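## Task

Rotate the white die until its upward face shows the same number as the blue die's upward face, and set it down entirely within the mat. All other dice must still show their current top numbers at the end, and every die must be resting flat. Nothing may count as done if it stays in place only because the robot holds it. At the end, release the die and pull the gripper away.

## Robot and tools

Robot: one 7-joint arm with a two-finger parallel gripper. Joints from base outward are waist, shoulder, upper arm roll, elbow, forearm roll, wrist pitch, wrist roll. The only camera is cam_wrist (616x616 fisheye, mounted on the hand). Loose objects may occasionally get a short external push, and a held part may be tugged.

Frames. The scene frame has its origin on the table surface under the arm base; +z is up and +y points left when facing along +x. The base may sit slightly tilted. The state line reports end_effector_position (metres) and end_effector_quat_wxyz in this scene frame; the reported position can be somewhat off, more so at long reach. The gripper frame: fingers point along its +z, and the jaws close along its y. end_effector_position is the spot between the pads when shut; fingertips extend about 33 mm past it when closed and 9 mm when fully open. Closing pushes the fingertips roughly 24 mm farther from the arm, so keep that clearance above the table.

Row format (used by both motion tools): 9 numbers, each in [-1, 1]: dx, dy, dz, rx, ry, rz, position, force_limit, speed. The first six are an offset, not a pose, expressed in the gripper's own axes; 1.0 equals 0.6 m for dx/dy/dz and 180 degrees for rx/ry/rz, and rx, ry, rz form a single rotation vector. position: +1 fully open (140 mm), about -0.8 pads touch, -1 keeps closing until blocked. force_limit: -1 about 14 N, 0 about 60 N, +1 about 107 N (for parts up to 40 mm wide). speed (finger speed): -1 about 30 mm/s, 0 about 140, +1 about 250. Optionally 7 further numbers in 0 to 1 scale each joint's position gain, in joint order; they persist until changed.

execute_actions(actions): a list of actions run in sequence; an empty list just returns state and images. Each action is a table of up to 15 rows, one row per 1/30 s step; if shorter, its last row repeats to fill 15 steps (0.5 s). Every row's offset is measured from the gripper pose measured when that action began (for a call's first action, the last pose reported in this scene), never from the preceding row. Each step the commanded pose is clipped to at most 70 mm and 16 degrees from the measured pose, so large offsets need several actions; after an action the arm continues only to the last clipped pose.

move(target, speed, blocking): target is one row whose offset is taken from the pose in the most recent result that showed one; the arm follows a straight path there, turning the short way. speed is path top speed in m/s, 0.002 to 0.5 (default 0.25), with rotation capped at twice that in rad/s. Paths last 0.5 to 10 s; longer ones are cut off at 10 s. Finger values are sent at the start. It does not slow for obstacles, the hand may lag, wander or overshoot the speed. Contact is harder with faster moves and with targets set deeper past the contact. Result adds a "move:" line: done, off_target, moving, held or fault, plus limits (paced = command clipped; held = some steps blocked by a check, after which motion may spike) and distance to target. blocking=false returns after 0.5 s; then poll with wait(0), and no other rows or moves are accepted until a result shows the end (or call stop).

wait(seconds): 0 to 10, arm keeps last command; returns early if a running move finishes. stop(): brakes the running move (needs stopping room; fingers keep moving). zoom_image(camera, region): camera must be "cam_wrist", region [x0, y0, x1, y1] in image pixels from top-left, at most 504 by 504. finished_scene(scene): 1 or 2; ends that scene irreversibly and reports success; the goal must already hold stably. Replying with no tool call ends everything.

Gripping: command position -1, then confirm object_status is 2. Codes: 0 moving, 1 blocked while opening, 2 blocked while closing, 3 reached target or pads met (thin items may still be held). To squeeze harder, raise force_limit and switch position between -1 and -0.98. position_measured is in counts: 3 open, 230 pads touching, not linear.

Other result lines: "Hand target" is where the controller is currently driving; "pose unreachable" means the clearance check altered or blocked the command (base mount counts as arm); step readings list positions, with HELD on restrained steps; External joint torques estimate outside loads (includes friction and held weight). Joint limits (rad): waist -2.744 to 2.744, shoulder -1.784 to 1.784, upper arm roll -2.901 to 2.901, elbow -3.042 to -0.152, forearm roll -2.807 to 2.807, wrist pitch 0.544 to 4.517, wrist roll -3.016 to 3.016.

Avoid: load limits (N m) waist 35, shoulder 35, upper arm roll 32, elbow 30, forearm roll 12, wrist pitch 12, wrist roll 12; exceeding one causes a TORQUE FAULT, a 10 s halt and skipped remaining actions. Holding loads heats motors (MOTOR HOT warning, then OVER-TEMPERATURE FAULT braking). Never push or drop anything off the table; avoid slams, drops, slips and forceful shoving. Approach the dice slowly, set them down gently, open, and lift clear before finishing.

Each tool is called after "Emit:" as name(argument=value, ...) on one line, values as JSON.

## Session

Emit:
execute_actions(actions=[])

Scene clock: 0.00 s.
end_effector_position=(+0.7109, -0.0107, +0.3781) position_measured=3 object_status=3 end_effector_quat_wxyz=(-0.135, -0.593, +0.717, -0.341)
Joint positions: [ 0.346  0.407 -0.063 -1.434 -0.753  1.79   0.648]
Joint velocities: [-0.    -0.001 -0.     0.     0.     0.    -0.002]
Joint torques (N m, as the joint torque sensors report them, + toward a larger angle): no reading
External joint torques (N m, as the arm's controller estimates them; a push from outside toward a larger angle lowers the number): no reading
Hand target: +0.711, -0.011, +0.378; -0.135, -0.593, +0.717, -0.341
Joint stiffness scale: [1. 1. 1. 1. 1. 1. 1.]
camera_calibration (this result's frames):
cam_wrist: T_world_to_cam=[[-0.887784, 0.212884, -0.408069, 0.783512], [0.334845, 0.90703, -0.255294, -0.123499], [0.315783, -0.363285, -0.87653, 0.292275], [0, 0, 0, 1]] pos_world=[0.644647, 0.051399, 0.544386]

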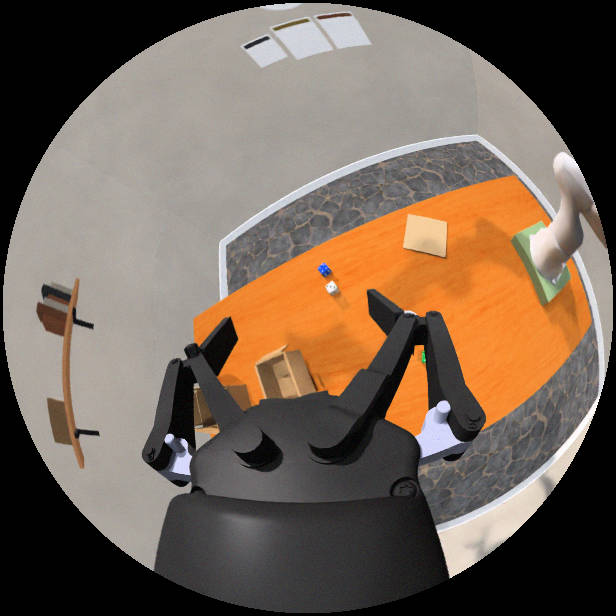

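Emit:
zoom_image(camera="cam_wrist", region=[298, 250, 358, 310])

Region (298, 250, 358, 310) of cam_wrist's 616x616 image, scaled by 8.400, with more detail than that image has.

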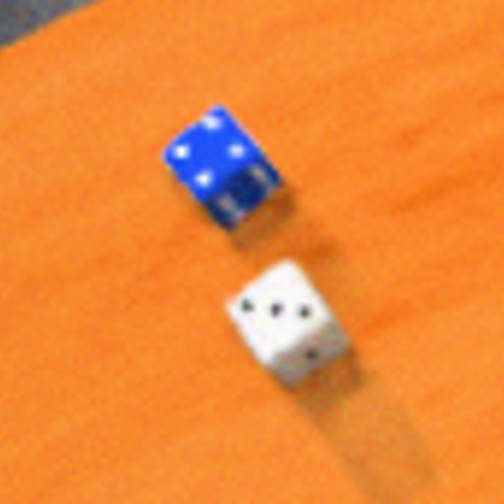

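Emit:
move(target=[-0.147,0.111,0.466,-0.001,0.0117,-0.1561,0,0,0], speed=0.3)

Emit:
zoom_image(camera="cam_wrist", region=[240, 220, 380, 360])

Scene clock: 28.33 s.
end_effector_position=(+0.7286, -0.1205, +0.0974) position_measured=129 object_status=3 end_effector_quat_wxyz=(+0.227, +0.739, -0.555, +0.307)
Joint positions: [ 0.157  0.733 -0.08  -1.622 -0.993  2.24   0.489]
Joint velocities: [-0.001 -0.001 -0.    -0.001 -0.     0.008 -0.021]
Joint torques (N m, as the joint torque sensors report them, + toward a larger angle): [ -1.29 -52.79  -0.75  20.9   -0.61   1.15  -0.36]
External joint torques (N m, as the arm's controller estimates them; a push from outside toward a larger angle lowers the number): [-1.55 -3.25  0.66 -0.13 -0.68  0.21 -0.38]
Hand target: +0.730, -0.120, +0.098; +0.227, +0.743, -0.550, +0.306
Off the commanded pose: 0.002 m, 1 deg.
Joint stiffness scale: [1. 1. 1. 1. 1. 1. 1.]
move: done
camera_calibration (this result's frames):
cam_wrist: T_world_to_cam=[[-0.984357, -0.139612, -0.107473, 0.706665], [-0.0826195, 0.904538, -0.418313, 0.218325], [0.155615, -0.40289, -0.901922, 0.115127], [0, 0, 0, 1]] pos_world=[0.695732, -0.0524406, 0.271111]

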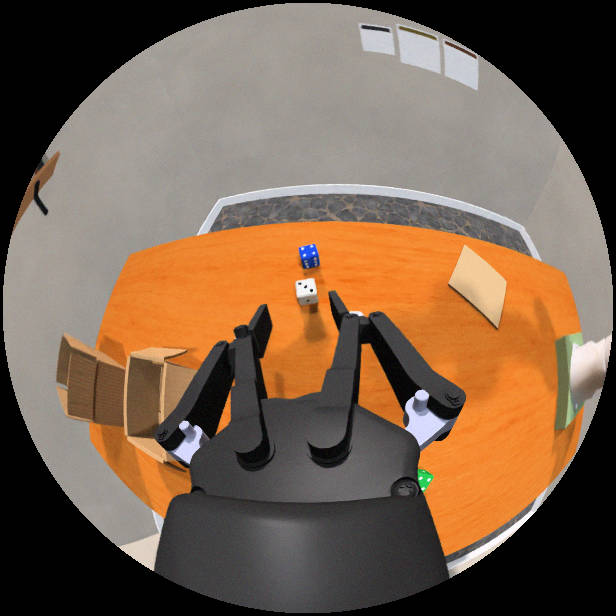

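Region (240, 220, 380, 360) of cam_wrist's 616x616 image, scaled by 3.600, with more detail than that image has.

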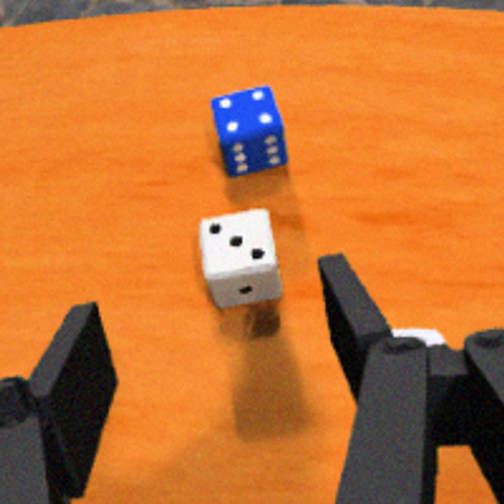

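Emit:
move(target=[-0.009,0.0023,0.115,0,0,0,0,0,0], speed=0.15)

Emit:
zoom_image(camera="cam_wrist", region=[240, 240, 360, 360])

Scene clock: 37.00 s.
end_effector_position=(+0.7382, -0.1639, +0.0435) position_measured=129 object_status=3 end_effector_quat_wxyz=(+0.230, +0.741, -0.554, +0.304)
Joint positions: [ 0.105  0.862 -0.11  -1.546 -1.024  2.322  0.496]
Joint velocities: [-0.     0.001 -0.001  0.001  0.001  0.008  0.002]
Joint torques (N m, as the joint torque sensors report them, + toward a larger angle): [  0.43 -54.59  -2.93  20.29  -0.4    1.28   0.21]
External joint torques (N m, as the arm's controller estimates them; a push from outside toward a larger angle lowers the number): [ 0.2  -3.22 -0.71 -0.13 -0.6   0.37  0.19]
Hand target: +0.740, -0.164, +0.045; +0.227, +0.739, -0.555, +0.306
Off the commanded pose: 0.002 m, 0 deg.
Joint stiffness scale: [1. 1. 1. 1. 1. 1. 1.]
move: done
camera_calibration (this result's frames):
cam_wrist: T_world_to_cam=[[-0.985055, -0.140491, -0.0996473, 0.704286], [-0.0866863, 0.904294, -0.418016, 0.238739], [0.148838, -0.403131, -0.902958, 0.05254], [0, 0, 0, 1]] pos_world=[0.706635, -0.0957644, 0.217419]

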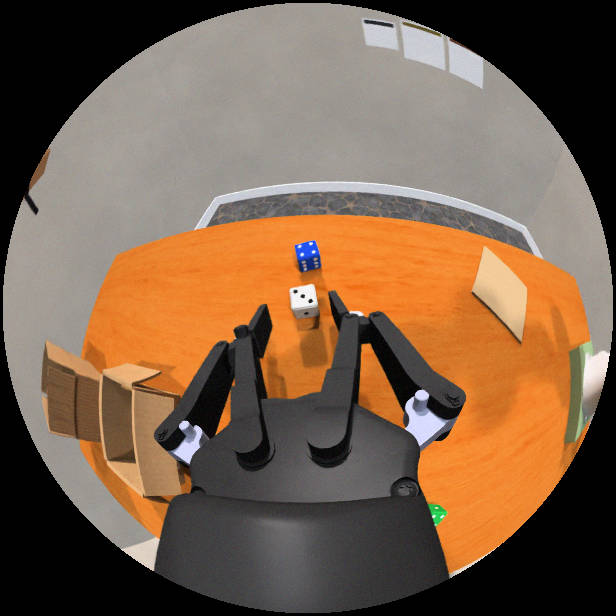

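Region (240, 240, 360, 360) of cam_wrist's 616x616 image, scaled by 4.200, with more detail than that image has.

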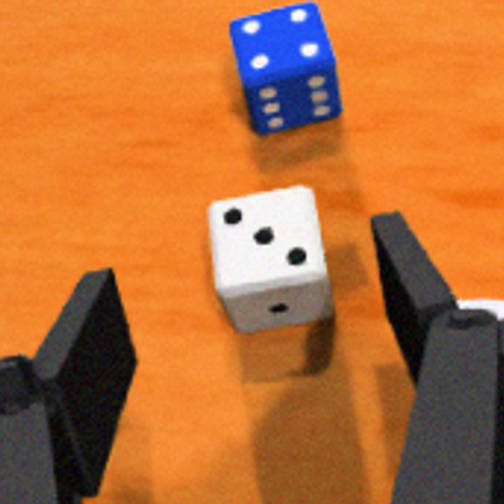

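Emit:
move(target=[0.003,0.006,0.038,0,0,0,0,0,0], speed=0.08)

Emit:
move(target=[0,0,0,0,0,0,-1,0,0])

Emit:
zoom_image(camera="cam_wrist", region=[240, 240, 360, 360])

Scene clock: 40.50 s.
end_effector_position=(+0.7380, -0.1804, +0.0281) position_measured=129 object_status=3 end_effector_quat_wxyz=(+0.231, +0.741, -0.554, +0.302)
Joint positions: [ 0.085  0.896 -0.12  -1.528 -1.034  2.348  0.496]
Joint velocities: [ 0.    -0.001 -0.001  0.006 -0.002  0.012 -0.   ]
Joint torques (N m, as the joint torque sensors report them, + toward a larger angle): [ -0.64 -54.26  -3.43  20.33  -0.45   1.37   0.  ]
External joint torques (N m, as the arm's controller estimates them; a push from outside toward a larger angle lowers the number): [-0.95 -2.57 -1.01  0.19 -0.68  0.47 -0.02]
Hand target: +0.739, -0.181, +0.029; +0.229, +0.741, -0.554, +0.304
Off the commanded pose: 0.002 m, 0 deg.
Joint stiffness scale: [1. 1. 1. 1. 1. 1. 1.]
move: done
camera_calibration (this result's frames):
cam_wrist: T_world_to_cam=[[-0.985677, -0.138581, -0.0961004, 0.700948], [-0.0864463, 0.904485, -0.417653, 0.247069], [0.1448, -0.403363, -0.90351, 0.0348977], [0, 0, 0, 1]] pos_world=[0.707213, -0.112256, 0.202081]

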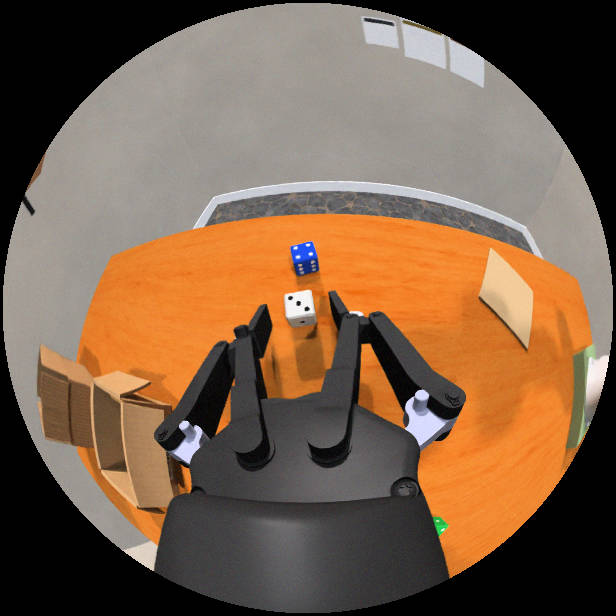

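Scene clock: 41.00 s.
end_effector_position=(+0.7382, -0.1804, +0.0284) position_measured=190 object_status=2 end_effector_quat_wxyz=(+0.231, +0.741, -0.554, +0.303)
Joint positions: [ 0.085  0.895 -0.12  -1.528 -1.034  2.348  0.496]
Joint velocities: [-0.001 -0.001 -0.     0.001  0.001 -0.    -0.001]
Joint torques (N m, as the joint torque sensors report them, + toward a larger angle): [  0.16 -54.57  -2.8   19.18   0.08   0.93  -0.02]
External joint torques (N m, as the arm's controller estimates them; a push from outside toward a larger angle lowers the number): [-0.25 -2.6  -0.46 -1.18 -0.15  0.   -0.04]
Hand target: +0.738, -0.180, +0.028; +0.231, +0.741, -0.554, +0.302
Off the commanded pose: 0.000 m, 0 deg.
Joint stiffness scale: [1. 1. 1. 1. 1. 1. 1.]
move: done
camera_calibration (this result's frames):
cam_wrist: T_world_to_cam=[[-0.985621, -0.138629, -0.0966123, 0.701134], [-0.0862833, 0.90451, -0.417632, 0.247082], [0.145283, -0.403291, -0.903465, 0.0348372], [0, 0, 0, 1]] pos_world=[0.70731, -0.112242, 0.202402]

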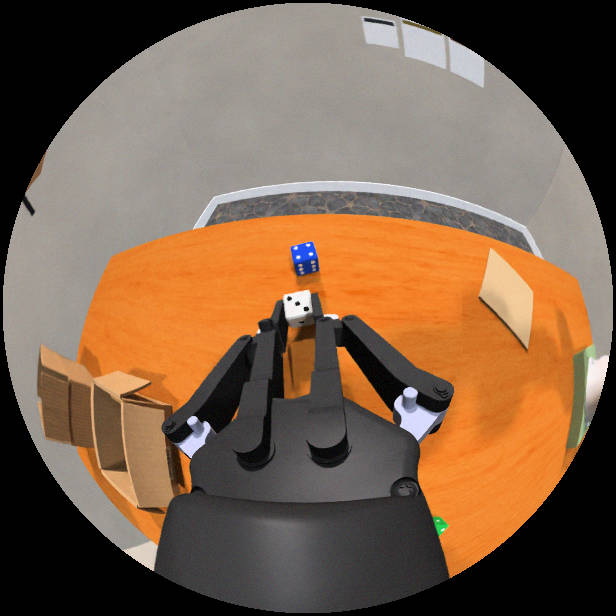

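Region (240, 240, 360, 360) of cam_wrist's 616x616 image, scaled by 4.200, with more detail than that image has.

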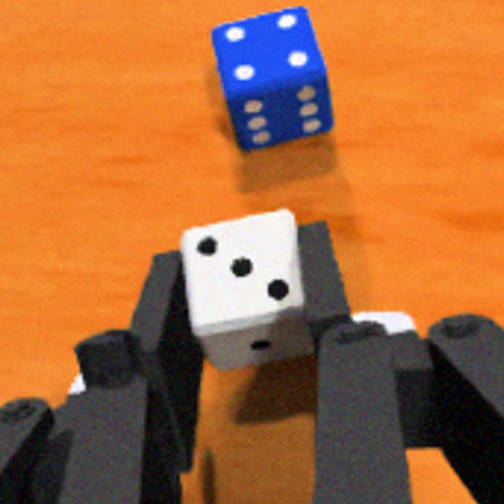

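Emit:
move(target=[0.0705,0,-0.0712,0,0,0,-1,0,0], speed=0.2)

Emit:
move(target=[0.009,0.568,0.013,0,-0.5,0,-1,0,0], speed=0.3)

Scene clock: 46.53 s.
end_effector_position=(+0.7402, -0.1796, +0.0901) position_measured=190 object_status=2 end_effector_quat_wxyz=(+0.228, +0.738, -0.557, +0.306)
Joint positions: [ 0.083  0.774 -0.108 -1.579 -1.005  2.307  0.438]
Joint velocities: [ 0.001  0.001  0.001  0.001  0.002 -0.004 -0.018]
Joint torques (N m, as the joint torque sensors report them, + toward a larger angle): [ -1.11 -53.06  -1.27  19.46   0.62   0.55  -0.41]
External joint torques (N m, as the arm's controller estimates them; a push from outside toward a larger angle lowers the number): [-1.69 -2.58  0.47 -1.72  0.43 -0.5  -0.43]
Hand target: +0.738, -0.180, +0.089; +0.231, +0.741, -0.554, +0.303
Off the commanded pose: 0.002 m, 1 deg.
Joint stiffness scale: [1. 1. 1. 1. 1. 1. 1.]
move: done
camera_calibration (this result's frames):
cam_wrist: T_world_to_cam=[[-0.984896, -0.13505, -0.108356, 0.710363], [-0.0781726, 0.905222, -0.417686, 0.266406], [0.154494, -0.402907, -0.902107, 0.0838059], [0, 0, 0, 1]] pos_world=[0.707511, -0.111456, 0.263848]

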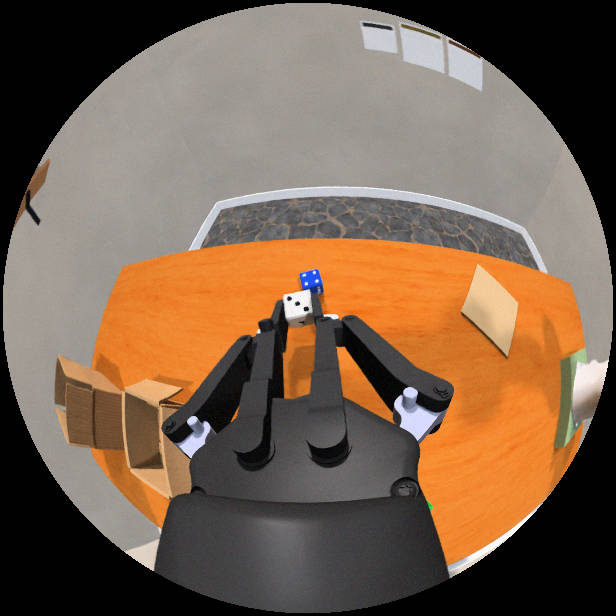

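Scene clock: 50.00 s.
end_effector_position=(+0.4188, -0.2771, +0.0852) position_measured=190 object_status=2 end_effector_quat_wxyz=(-0.245, +0.737, -0.555, -0.299)
Joint positions: [-1.31   0.879  0.665 -1.545 -0.059  1.613 -0.933]
Joint velocities: [-0.     0.001 -0.     0.002  0.    -0.011 -0.014]
Joint torques (N m, as the joint torque sensors report them, + toward a larger angle): [ -0.53 -47.23  16.03  17.15   0.95   0.05  -0.4 ]
External joint torques (N m, as the arm's controller estimates them; a push from outside toward a larger angle lowers the number): [-1.02 -2.03  0.4  -0.34 -0.64 -0.36 -0.38]
Hand target: +0.418, -0.277, +0.086; -0.246, +0.740, -0.550, -0.300
Off the commanded pose: 0.007 m, 2 deg.
Joint stiffness scale: [1. 1. 1. 1. 1. 1. 1.]
move: off_target
camera_calibration (this result's frames):
cam_wrist: T_world_to_cam=[[-0.979902, -0.162738, 0.115363, 0.351304], [0.0330393, 0.437926, 0.898404, 0.0392839], [-0.196725, 0.884159, -0.423748, 0.552706], [0, 0, 0, 1]] pos_world=[0.451677, -0.448713, 0.158388]

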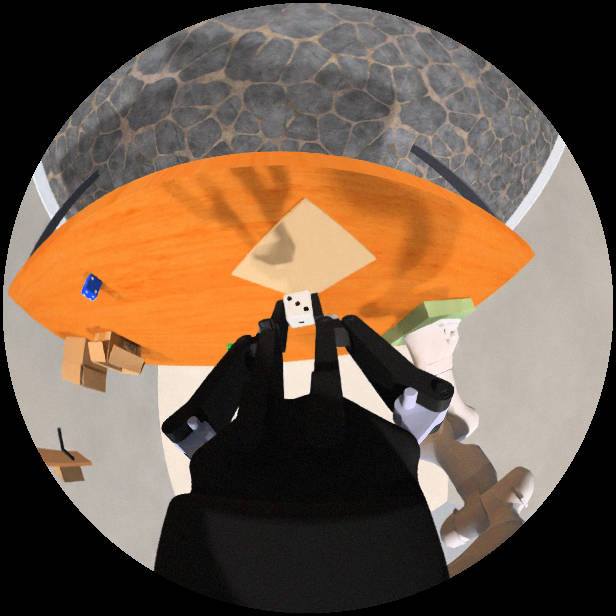

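Emit:
move(target=[0.0535,0.002,0.0527,-0.0065,0,0.0065,-1,0,0], speed=0.12)

Emit:
move(target=[0.013,0,0.013,0,0,0,-1,0,0], speed=0.02)

Scene clock: 65.67 s.
end_effector_position=(+0.4177, -0.2754, +0.0406) position_measured=190 object_status=2 end_effector_quat_wxyz=(-0.237, +0.734, -0.556, -0.309)
Joint positions: [-1.266  0.959  0.621 -1.511 -0.09   1.649 -0.932]
Joint velocities: [ 0.003  0.001 -0.002  0.001 -0.002  0.007  0.001]
Joint torques (N m, as the joint torque sensors report them, + toward a larger angle): [  1.64 -50.11  14.23  16.89   0.94   0.72   0.19]
External joint torques (N m, as the arm's controller estimates them; a push from outside toward a larger angle lowers the number): [ 1.09 -3.35 -1.48  0.09 -0.55  0.36  0.21]
Hand target: +0.418, -0.277, +0.040; -0.234, +0.733, -0.559, -0.308
Off the commanded pose: 0.002 m, 1 deg.
Joint stiffness scale: [1. 1. 1. 1. 1. 1. 1.]
move: done
camera_calibration (this result's frames):
cam_wrist: T_world_to_cam=[[-0.976014, -0.166897, 0.13979, 0.351846], [0.053537, 0.438385, 0.897191, 0.0702821], [-0.21102, 0.883155, -0.418935, 0.537622], [0, 0, 0, 1]] pos_world=[0.453093, -0.446892, 0.112988]

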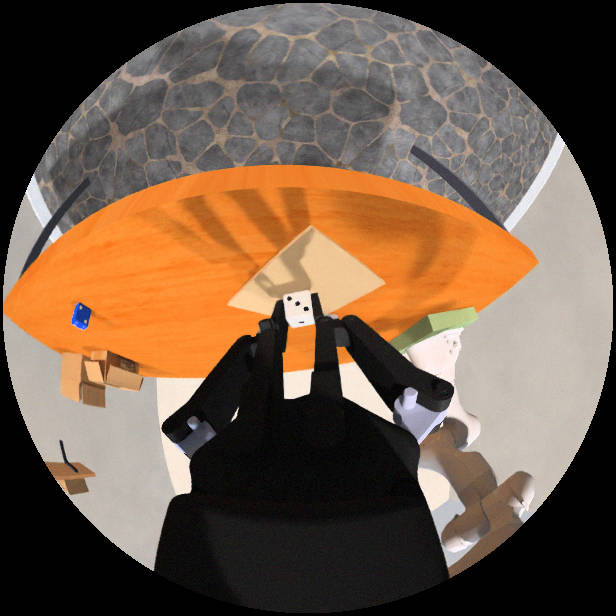

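Scene clock: 66.43 s.
end_effector_position=(+0.4174, -0.2745, +0.0351) position_measured=190 object_status=2 end_effector_quat_wxyz=(-0.239, +0.733, -0.556, -0.311)
Joint positions: [-1.265  0.973  0.62  -1.506 -0.093  1.652 -0.932]
Joint velocities: [ 0.002  0.003  0.     0.002 -0.001 -0.     0.   ]
Joint torques (N m, as the joint torque sensors report them, + toward a larger angle): [  2.46 -46.41  13.22  16.67   0.06   1.92  -0.19]
External joint torques (N m, as the arm's controller estimates them; a push from outside toward a larger angle lowers the number): [ 1.73  0.28 -2.62  0.18 -1.42  1.59 -0.17]
Hand target: +0.418, -0.275, +0.030; -0.237, +0.734, -0.556, -0.309
Off the commanded pose: 0.006 m, 0 deg.
Joint stiffness scale: [1. 1. 1. 1. 1. 1. 1.]
move: off_target
camera_calibration (this result's frames):
cam_wrist: T_world_to_cam=[[-0.97604, -0.166189, 0.140451, 0.352653], [0.0555484, 0.433784, 0.899303, 0.0726688], [-0.210379, 0.885558, -0.414159, 0.534609], [0, 0, 0, 1]] pos_world=[0.452637, -0.446343, 0.106532]

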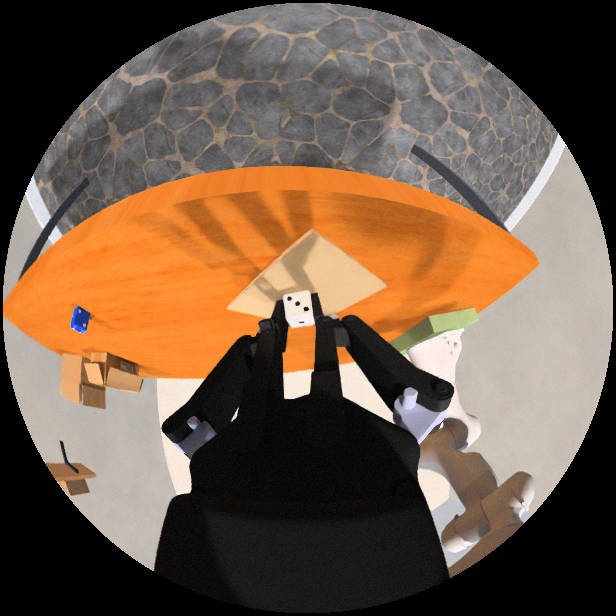

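Emit:
move(target=[0,0,0,0,0,0,0,0,0])

Emit:
move(target=[-0.1157,0,0.038,0,0.5,0,0,0,0], speed=0.3)

Emit:
zoom_image(camera="cam_wrist", region=[240, 240, 360, 360])

Scene clock: 73.70 s.
end_effector_position=(+0.4173, -0.2745, +0.0352) position_measured=129 object_status=3 end_effector_quat_wxyz=(-0.239, +0.733, -0.556, -0.311)
Joint positions: [-1.265  0.973  0.62  -1.506 -0.093  1.651 -0.932]
Joint velocities: [ 0.    -0.     0.001  0.     0.    -0.     0.   ]
Joint torques (N m, as the joint torque sensors report them, + toward a larger angle): [  0.49 -49.55  14.96  15.66   1.43   0.44  -0.05]
External joint torques (N m, as the arm's controller estimates them; a push from outside toward a larger angle lowers the number): [-0.18 -2.6  -0.95 -0.99 -0.07  0.08 -0.03]
Hand target: +0.417, -0.274, +0.035; -0.239, +0.733, -0.556, -0.311
Off the commanded pose: 0.000 m, 0 deg.
Joint stiffness scale: [1. 1. 1. 1. 1. 1. 1.]
move: done
camera_calibration (this result's frames):
cam_wrist: T_world_to_cam=[[-0.975971, -0.166455, 0.140615, 0.352497], [0.055603, 0.433709, 0.899336, 0.0725261], [-0.210684, 0.885545, -0.414032, 0.534779], [0, 0, 0, 1]] pos_world=[0.452664, -0.446351, 0.106624]

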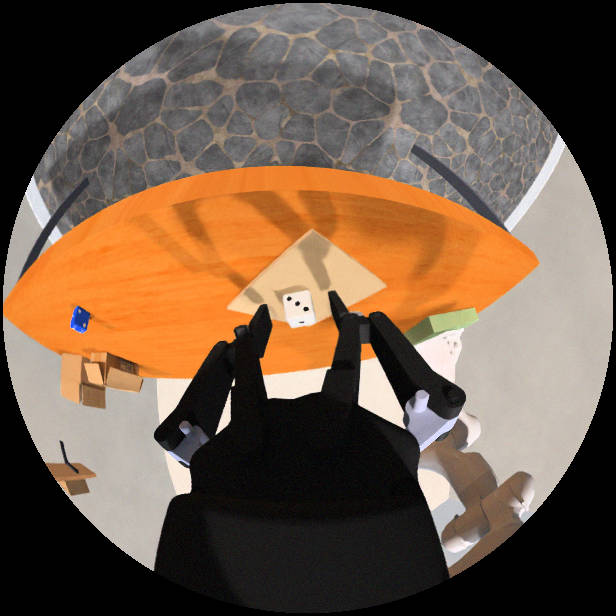

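Scene clock: 78.03 s.
end_effector_position=(+0.3980, -0.2138, +0.0678) position_measured=129 object_status=3 end_effector_quat_wxyz=(+0.234, +0.744, -0.555, +0.290)
Joint positions: [-0.653  0.127  0.473 -2.688 -1.645  2.405  1.009]
Joint velocities: [ 0.     0.001 -0.    -0.001 -0.003 -0.002  0.032]
Joint torques (N m, as the joint torque sensors report them, + toward a larger angle): [  1.22 -22.93   2.14  11.81  -0.51  -0.1    0.4 ]
External joint torques (N m, as the arm's controller estimates them; a push from outside toward a larger angle lowers the number): [ 1.02 -0.89  0.61 -1.3  -0.62 -0.4   0.38]
Hand target: +0.398, -0.213, +0.067; +0.233, +0.742, -0.558, +0.292
Off the commanded pose: 0.003 m, 2 deg.
Joint stiffness scale: [1. 1. 1. 1. 1. 1. 1.]
move: done; limits=paced
camera_calibration (this result's frames):
cam_wrist: T_world_to_cam=[[-0.988438, -0.132659, -0.0734315, 0.365886], [-0.09197, 0.909575, -0.405235, 0.266951], [0.12055, -0.393796, -0.911259, 0.118811], [0, 0, 0, 1]] pos_world=[0.371885, -0.147486, 0.243313]

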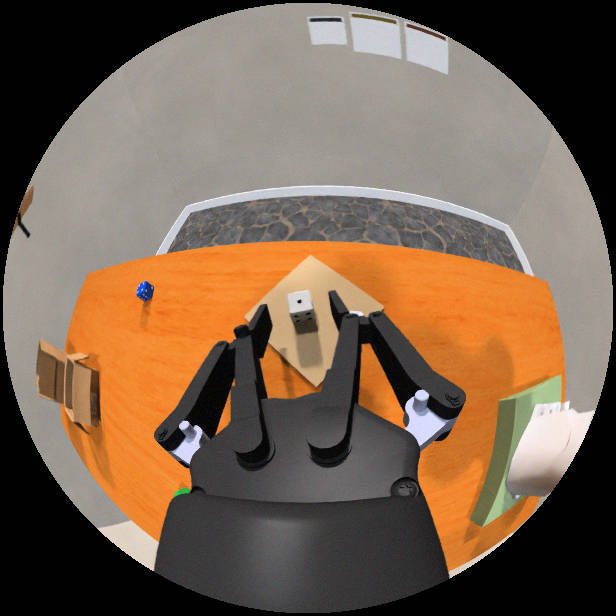

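Region (240, 240, 360, 360) of cam_wrist's 616x616 image, scaled by 4.200, with more detail than that image has.

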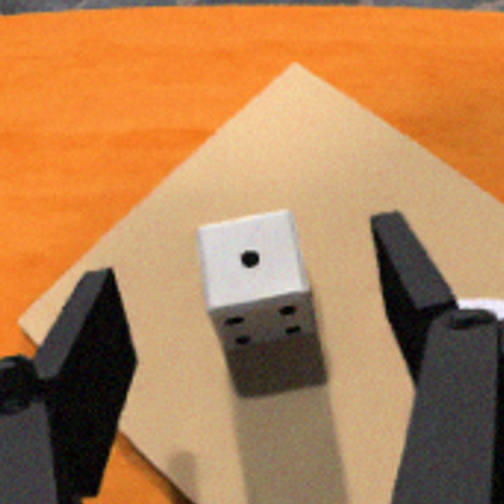

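Emit:
move(target=[-0.0167,-0.0015,0.068,0.0059,0.0073,0.0059,0,0,0], speed=0.08)

Emit:
zoom_image(camera="cam_wrist", region=[240, 240, 360, 360])

Scene clock: 89.40 s.
end_effector_position=(+0.4040, -0.2316, +0.0312) position_measured=129 object_status=3 end_effector_quat_wxyz=(+0.232, +0.743, -0.550, +0.303)
Joint positions: [-0.658  0.282  0.43  -2.631 -1.836  2.345  1.147]
Joint velocities: [ 0.002 -0.001  0.     0.    -0.005 -0.005  0.034]
Joint torques (N m, as the joint torque sensors report them, + toward a larger angle): [ -0.82 -26.85   1.71  11.55  -0.64  -0.34   0.26]
External joint torques (N m, as the arm's controller estimates them; a push from outside toward a larger angle lowers the number): [-1.14 -1.29 -1.34  0.36 -0.68 -0.49  0.24]
Hand target: +0.404, -0.234, +0.031; +0.231, +0.738, -0.556, +0.305
Off the commanded pose: 0.002 m, 1 deg.
Joint stiffness scale: [1. 1. 1. 1. 1. 1. 1.]
move: done
camera_calibration (this result's frames):
cam_wrist: T_world_to_cam=[[-0.984962, -0.146294, -0.0919098, 0.362755], [-0.0949343, 0.902754, -0.419552, 0.268846], [0.14435, -0.404517, -0.903066, 0.0653736], [0, 0, 0, 1]] pos_world=[0.373386, -0.163188, 0.205172]

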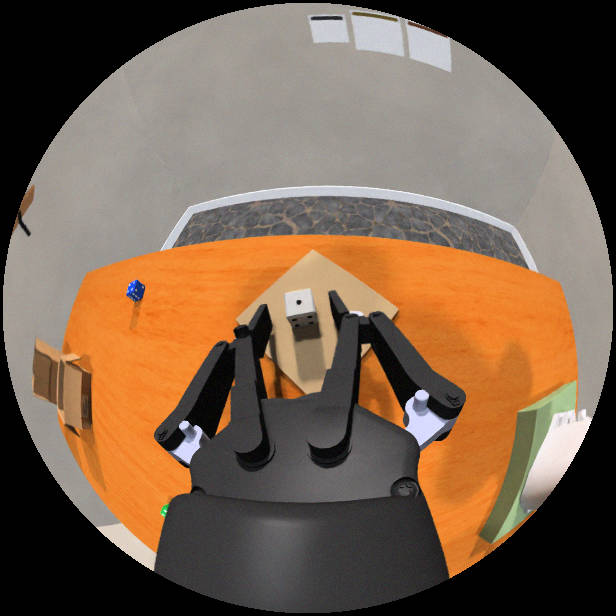

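Region (240, 240, 360, 360) of cam_wrist's 616x616 image, scaled by 4.200, with more detail than that image has.

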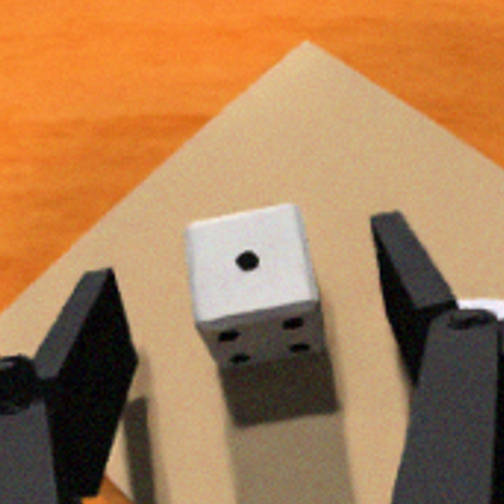

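Emit:
move(target=[0,0,0,0,0,0,-1,0,0])

Emit:
move(target=[0.047,0,-0.047,0,0,0,-1,0,0], speed=0.15)

Emit:
zoom_image(camera="cam_wrist", region=[240, 240, 360, 360])

Scene clock: 93.03 s.
end_effector_position=(+0.4041, -0.2319, +0.0314) position_measured=190 object_status=2 end_effector_quat_wxyz=(+0.231, +0.741, -0.553, +0.304)
Joint positions: [-0.658  0.282  0.43  -2.631 -1.836  2.344  1.154]
Joint velocities: [ 0.     0.001  0.001  0.     0.     0.    -0.006]
Joint torques (N m, as the joint torque sensors report them, + toward a larger angle): [ -0.15 -27.23   2.63  10.5    0.05   0.24  -0.36]
External joint torques (N m, as the arm's controller estimates them; a push from outside toward a larger angle lowers the number): [-0.49 -1.78 -0.44 -0.61  0.01  0.09 -0.37]
Hand target: +0.404, -0.232, +0.031; +0.232, +0.743, -0.550, +0.303
Off the commanded pose: 0.000 m, 0 deg.
Joint stiffness scale: [1. 1. 1. 1. 1. 1. 1.]
move: done
camera_calibration (this result's frames):
cam_wrist: T_world_to_cam=[[-0.985177, -0.141717, -0.0966548, 0.364109], [-0.0887605, 0.903303, -0.419721, 0.266812], [0.14679, -0.40492, -0.902492, 0.0642893], [0, 0, 0, 1]] pos_world=[0.372957, -0.16338, 0.2052]

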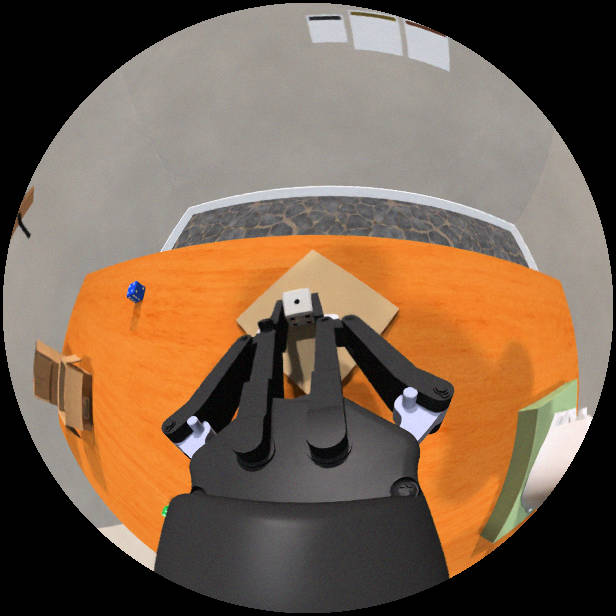

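Scene clock: 94.07 s.
end_effector_position=(+0.4047, -0.2325, +0.0714) position_measured=190 object_status=2 end_effector_quat_wxyz=(+0.230, +0.737, -0.557, +0.307)
Joint positions: [-0.662  0.133  0.438 -2.676 -1.726  2.412  1.057]
Joint velocities: [-0.    -0.002 -0.001 -0.001  0.007  0.006 -0.035]
Joint torques (N m, as the joint torque sensors report them, + toward a larger angle): [ -0.01 -25.78   1.39  12.04   0.51   0.6   -0.22]
External joint torques (N m, as the arm's controller estimates them; a push from outside toward a larger angle lowers the number): [-0.29 -2.93 -0.2  -1.19  0.43  0.39 -0.24]
Hand target: +0.404, -0.232, +0.071; +0.231, +0.741, -0.552, +0.304
Off the commanded pose: 0.001 m, 1 deg.
Joint stiffness scale: [1. 1. 1. 1. 1. 1. 1.]
move: done
camera_calibration (this result's frames):
cam_wrist: T_world_to_cam=[[-0.985325, -0.132932, -0.107067, 0.371325], [-0.0761713, 0.903795, -0.421133, 0.279427], [0.152748, -0.406798, -0.900657, 0.0971298], [0, 0, 0, 1]] pos_world=[0.372324, -0.163672, 0.244913]

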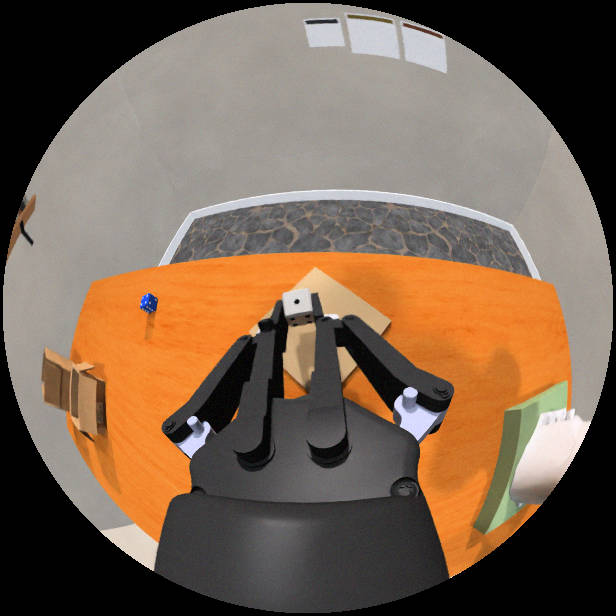

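Region (240, 240, 360, 360) of cam_wrist's 616x616 image, scaled by 4.200, with more detail than that image has.

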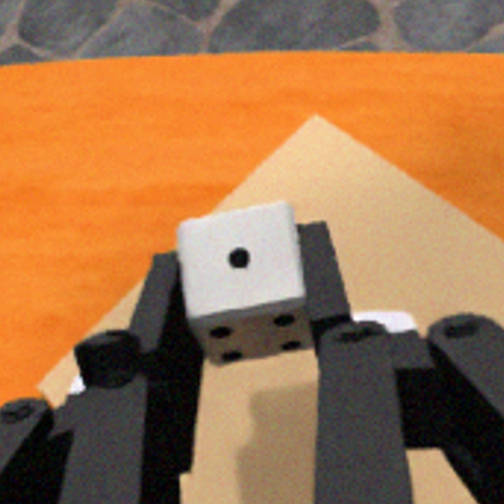

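Emit:
move(target=[0.040,0.007,0.0405,0,-0.5,0,-1,0,0], speed=0.3)

Scene clock: 102.07 s.
end_effector_position=(+0.4131, -0.2673, +0.0734) position_measured=190 object_status=2 end_effector_quat_wxyz=(-0.240, +0.737, -0.559, -0.296)
Joint positions: [-1.367  0.886  0.725 -1.616 -0.108  1.669 -0.898]
Joint velocities: [-0.     0.001  0.002  0.    -0.003 -0.012 -0.011]
Joint torques (N m, as the joint torque sensors report them, + toward a larger angle): [  0.64 -45.85  17.53  16.83   0.81   0.06  -0.38]
External joint torques (N m, as the arm's controller estimates them; a push from outside toward a larger angle lowers the number): [ 0.02 -2.4   0.49  0.28 -0.72 -0.43 -0.36]
Hand target: +0.413, -0.266, +0.074; -0.241, +0.740, -0.553, -0.297
Off the commanded pose: 0.004 m, 1 deg.
Joint stiffness scale: [1. 1. 1. 1. 1. 1. 1.]
move: off_target; limits=paced
camera_calibration (this result's frames):
cam_wrist: T_world_to_cam=[[-0.980327, -0.157196, 0.119365, 0.350045], [0.0365971, 0.4495, 0.89253, 0.0478921], [-0.193957, 0.87934, -0.434904, 0.536255], [0, 0, 0, 1]] pos_world=[0.445416, -0.438052, 0.148691]

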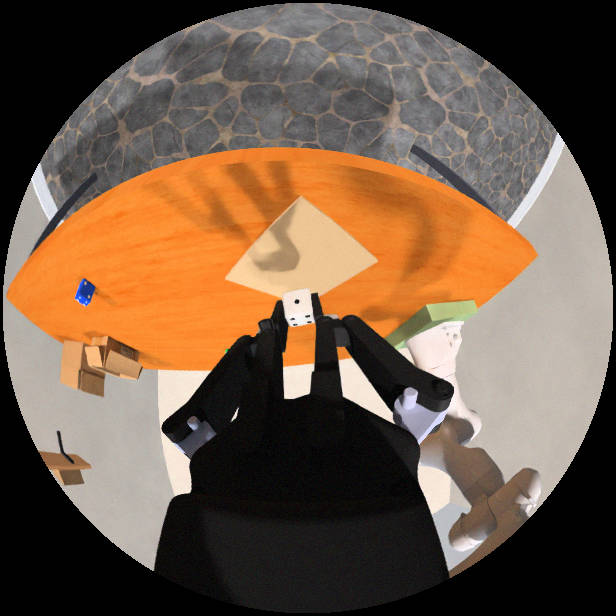

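Emit:
move(target=[0.035,0.001,0.0356,-0.0051,0,0.0051,-1,0,0], speed=0.1)

Emit:
move(target=[0.012,0,0.012,0,0,0,-1,0,0], speed=0.02)

Scene clock: 108.10 s.
end_effector_position=(+0.4121, -0.2657, +0.0442) position_measured=190 object_status=2 end_effector_quat_wxyz=(-0.234, +0.735, -0.559, -0.304)
Joint positions: [-1.332  0.938  0.69  -1.593 -0.129  1.69  -0.896]
Joint velocities: [ 0.003 -0.    -0.003  0.004  0.     0.006  0.003]
Joint torques (N m, as the joint torque sensors report them, + toward a larger angle): [  1.83 -47.7   15.28  16.28   0.93   0.77   0.29]
External joint torques (N m, as the arm's controller estimates them; a push from outside toward a larger angle lowers the number): [ 1.3  -3.22 -1.67  0.31 -0.53  0.34  0.31]
Hand target: +0.413, -0.267, +0.043; -0.232, +0.734, -0.562, -0.303
Off the commanded pose: 0.002 m, 0 deg.
Joint stiffness scale: [1. 1. 1. 1. 1. 1. 1.]
move: done
camera_calibration (this result's frames):
cam_wrist: T_world_to_cam=[[-0.977223, -0.161504, 0.137664, 0.349572], [0.0514346, 0.449107, 0.891996, 0.0670853], [-0.205887, 0.87876, -0.430571, 0.526536], [0, 0, 0, 1]] pos_world=[0.446566, -0.43637, 0.118748]

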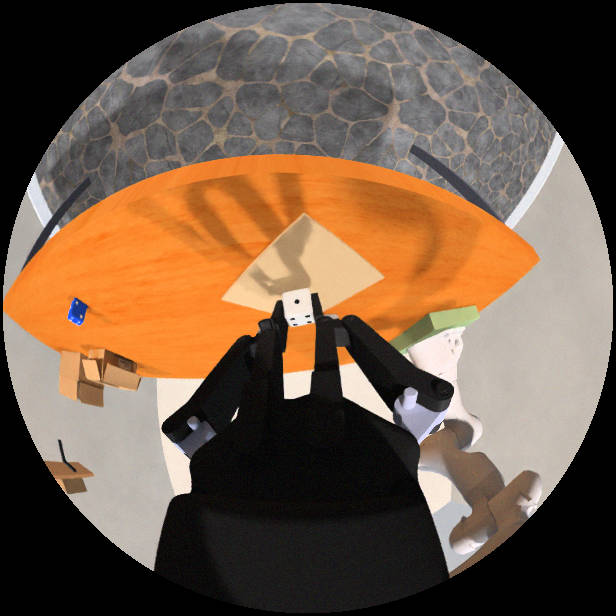

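Scene clock: 108.83 s.
end_effector_position=(+0.4115, -0.2645, +0.0359) position_measured=190 object_status=2 end_effector_quat_wxyz=(-0.236, +0.734, -0.559, -0.305)
Joint positions: [-1.33   0.956  0.686 -1.589 -0.135  1.698 -0.896]
Joint velocities: [-0.    -0.001 -0.001  0.001  0.     0.001 -0.001]
Joint torques (N m, as the joint torque sensors report them, + toward a larger angle): [  1.67 -46.45  15.69  15.94   0.45   1.1   -0.13]
External joint torques (N m, as the arm's controller estimates them; a push from outside toward a larger angle lowers the number): [ 1.07 -1.6  -1.48  0.08 -1.    0.67 -0.11]
Hand target: +0.412, -0.266, +0.034; -0.234, +0.735, -0.559, -0.304
Off the commanded pose: 0.002 m, 0 deg.
Joint stiffness scale: [1. 1. 1. 1. 1. 1. 1.]
move: done
camera_calibration (this result's frames):
cam_wrist: T_world_to_cam=[[-0.977243, -0.160615, 0.138558, 0.350528], [0.0536388, 0.444863, 0.893991, 0.0718596], [-0.205228, 0.881079, -0.426124, 0.521992], [0, 0, 0, 1]] pos_world=[0.445824, -0.435584, 0.109623]

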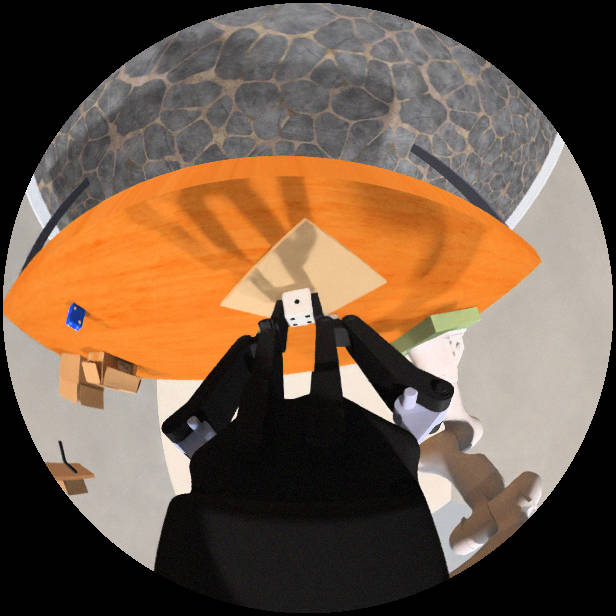

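Light contact indicated. Release and retreat.

Emit:
move(target=[0,0,0,0,0,0,0,0,0])

Emit:
move(target=[-0.1,0,-0.15,0,0,0,0,0,0], speed=0.2)

Emit:
zoom_image(camera="cam_wrist", region=[200, 160, 400, 340])

Scene clock: 117.47 s.
end_effector_position=(+0.4116, -0.2645, +0.0359) position_measured=129 object_status=3 end_effector_quat_wxyz=(-0.236, +0.734, -0.559, -0.305)
Joint positions: [-1.33   0.956  0.686 -1.589 -0.135  1.697 -0.896]
Joint velocities: [ 0.001  0.    -0.    -0.001 -0.001  0.     0.001]
Joint torques (N m, as the joint torque sensors report them, + toward a larger angle): [  0.4  -47.56  16.24  15.08   1.39   0.41  -0.05]
External joint torques (N m, as the arm's controller estimates them; a push from outside toward a larger angle lowers the number): [-0.35 -2.87 -0.96 -0.62 -0.06 -0.01 -0.03]
Hand target: +0.412, -0.265, +0.036; -0.236, +0.734, -0.559, -0.305
Off the commanded pose: 0.000 m, 0 deg.
Joint stiffness scale: [1. 1. 1. 1. 1. 1. 1.]
move: done
camera_calibration (this result's frames):
cam_wrist: T_world_to_cam=[[-0.977242, -0.160642, 0.138536, 0.350552], [0.0535903, 0.444932, 0.893959, 0.0718858], [-0.205246, 0.881039, -0.426198, 0.522043], [0, 0, 0, 1]] pos_world=[0.445869, -0.435611, 0.109666]

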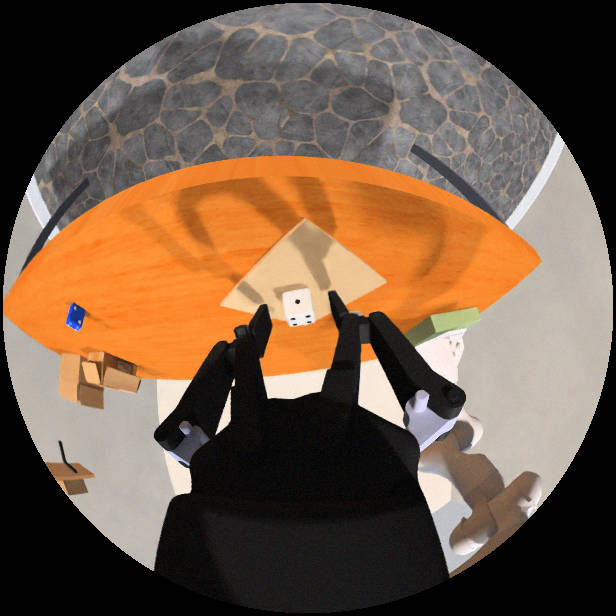

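Scene clock: 118.67 s.
end_effector_position=(+0.4188, -0.2866, +0.1419) position_measured=129 object_status=3 end_effector_quat_wxyz=(-0.236, +0.737, -0.557, -0.302)
Joint positions: [-1.349  0.831  0.737 -1.496 -0.069  1.503 -0.884]
Joint velocities: [ 0.    -0.    -0.001  0.001  0.001 -0.01   0.004]
Joint torques (N m, as the joint torque sensors report them, + toward a larger angle): [  0.49 -46.33  14.47  17.48   2.39   0.08   0.25]
External joint torques (N m, as the arm's controller estimates them; a push from outside toward a larger angle lowers the number): [-0.14 -1.81 -1.69 -0.87  0.59 -0.4   0.27]
Hand target: +0.418, -0.286, +0.142; -0.236, +0.734, -0.559, -0.305
Off the commanded pose: 0.002 m, 1 deg.
Joint stiffness scale: [1. 1. 1. 1. 1. 1. 1.]
move: done
camera_calibration (this result's frames):
cam_wrist: T_world_to_cam=[[-0.977472, -0.164843, 0.131814, 0.339211], [0.0446639, 0.448827, 0.892502, -0.00836068], [-0.206284, 0.878283, -0.431354, 0.58854], [0, 0, 0, 1]] pos_world=[0.453349, -0.457236, 0.216618]

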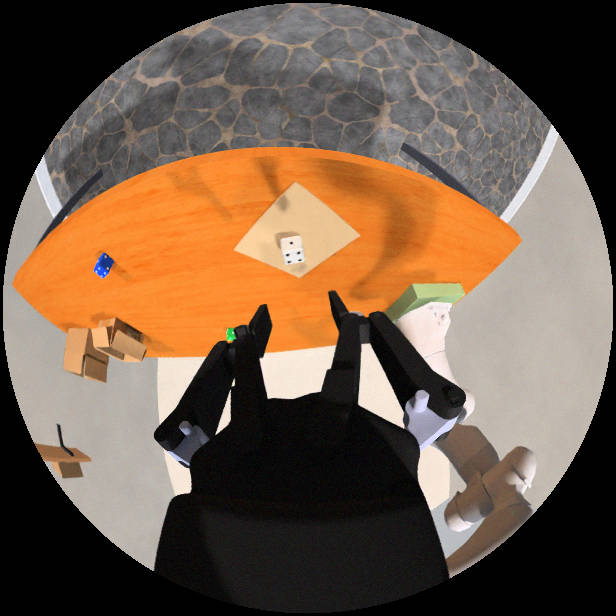

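Region (200, 160, 400, 340) of cam_wrist's 616x616 image, scaled by 2.520, with more detail than that image has; it fills the top 454 rows of this view, and the rest is white.

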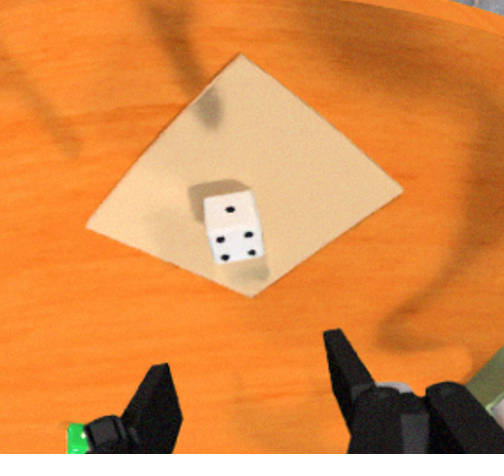

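Emit:
finished_scene(scene=2)

The scene is finished: the task was done.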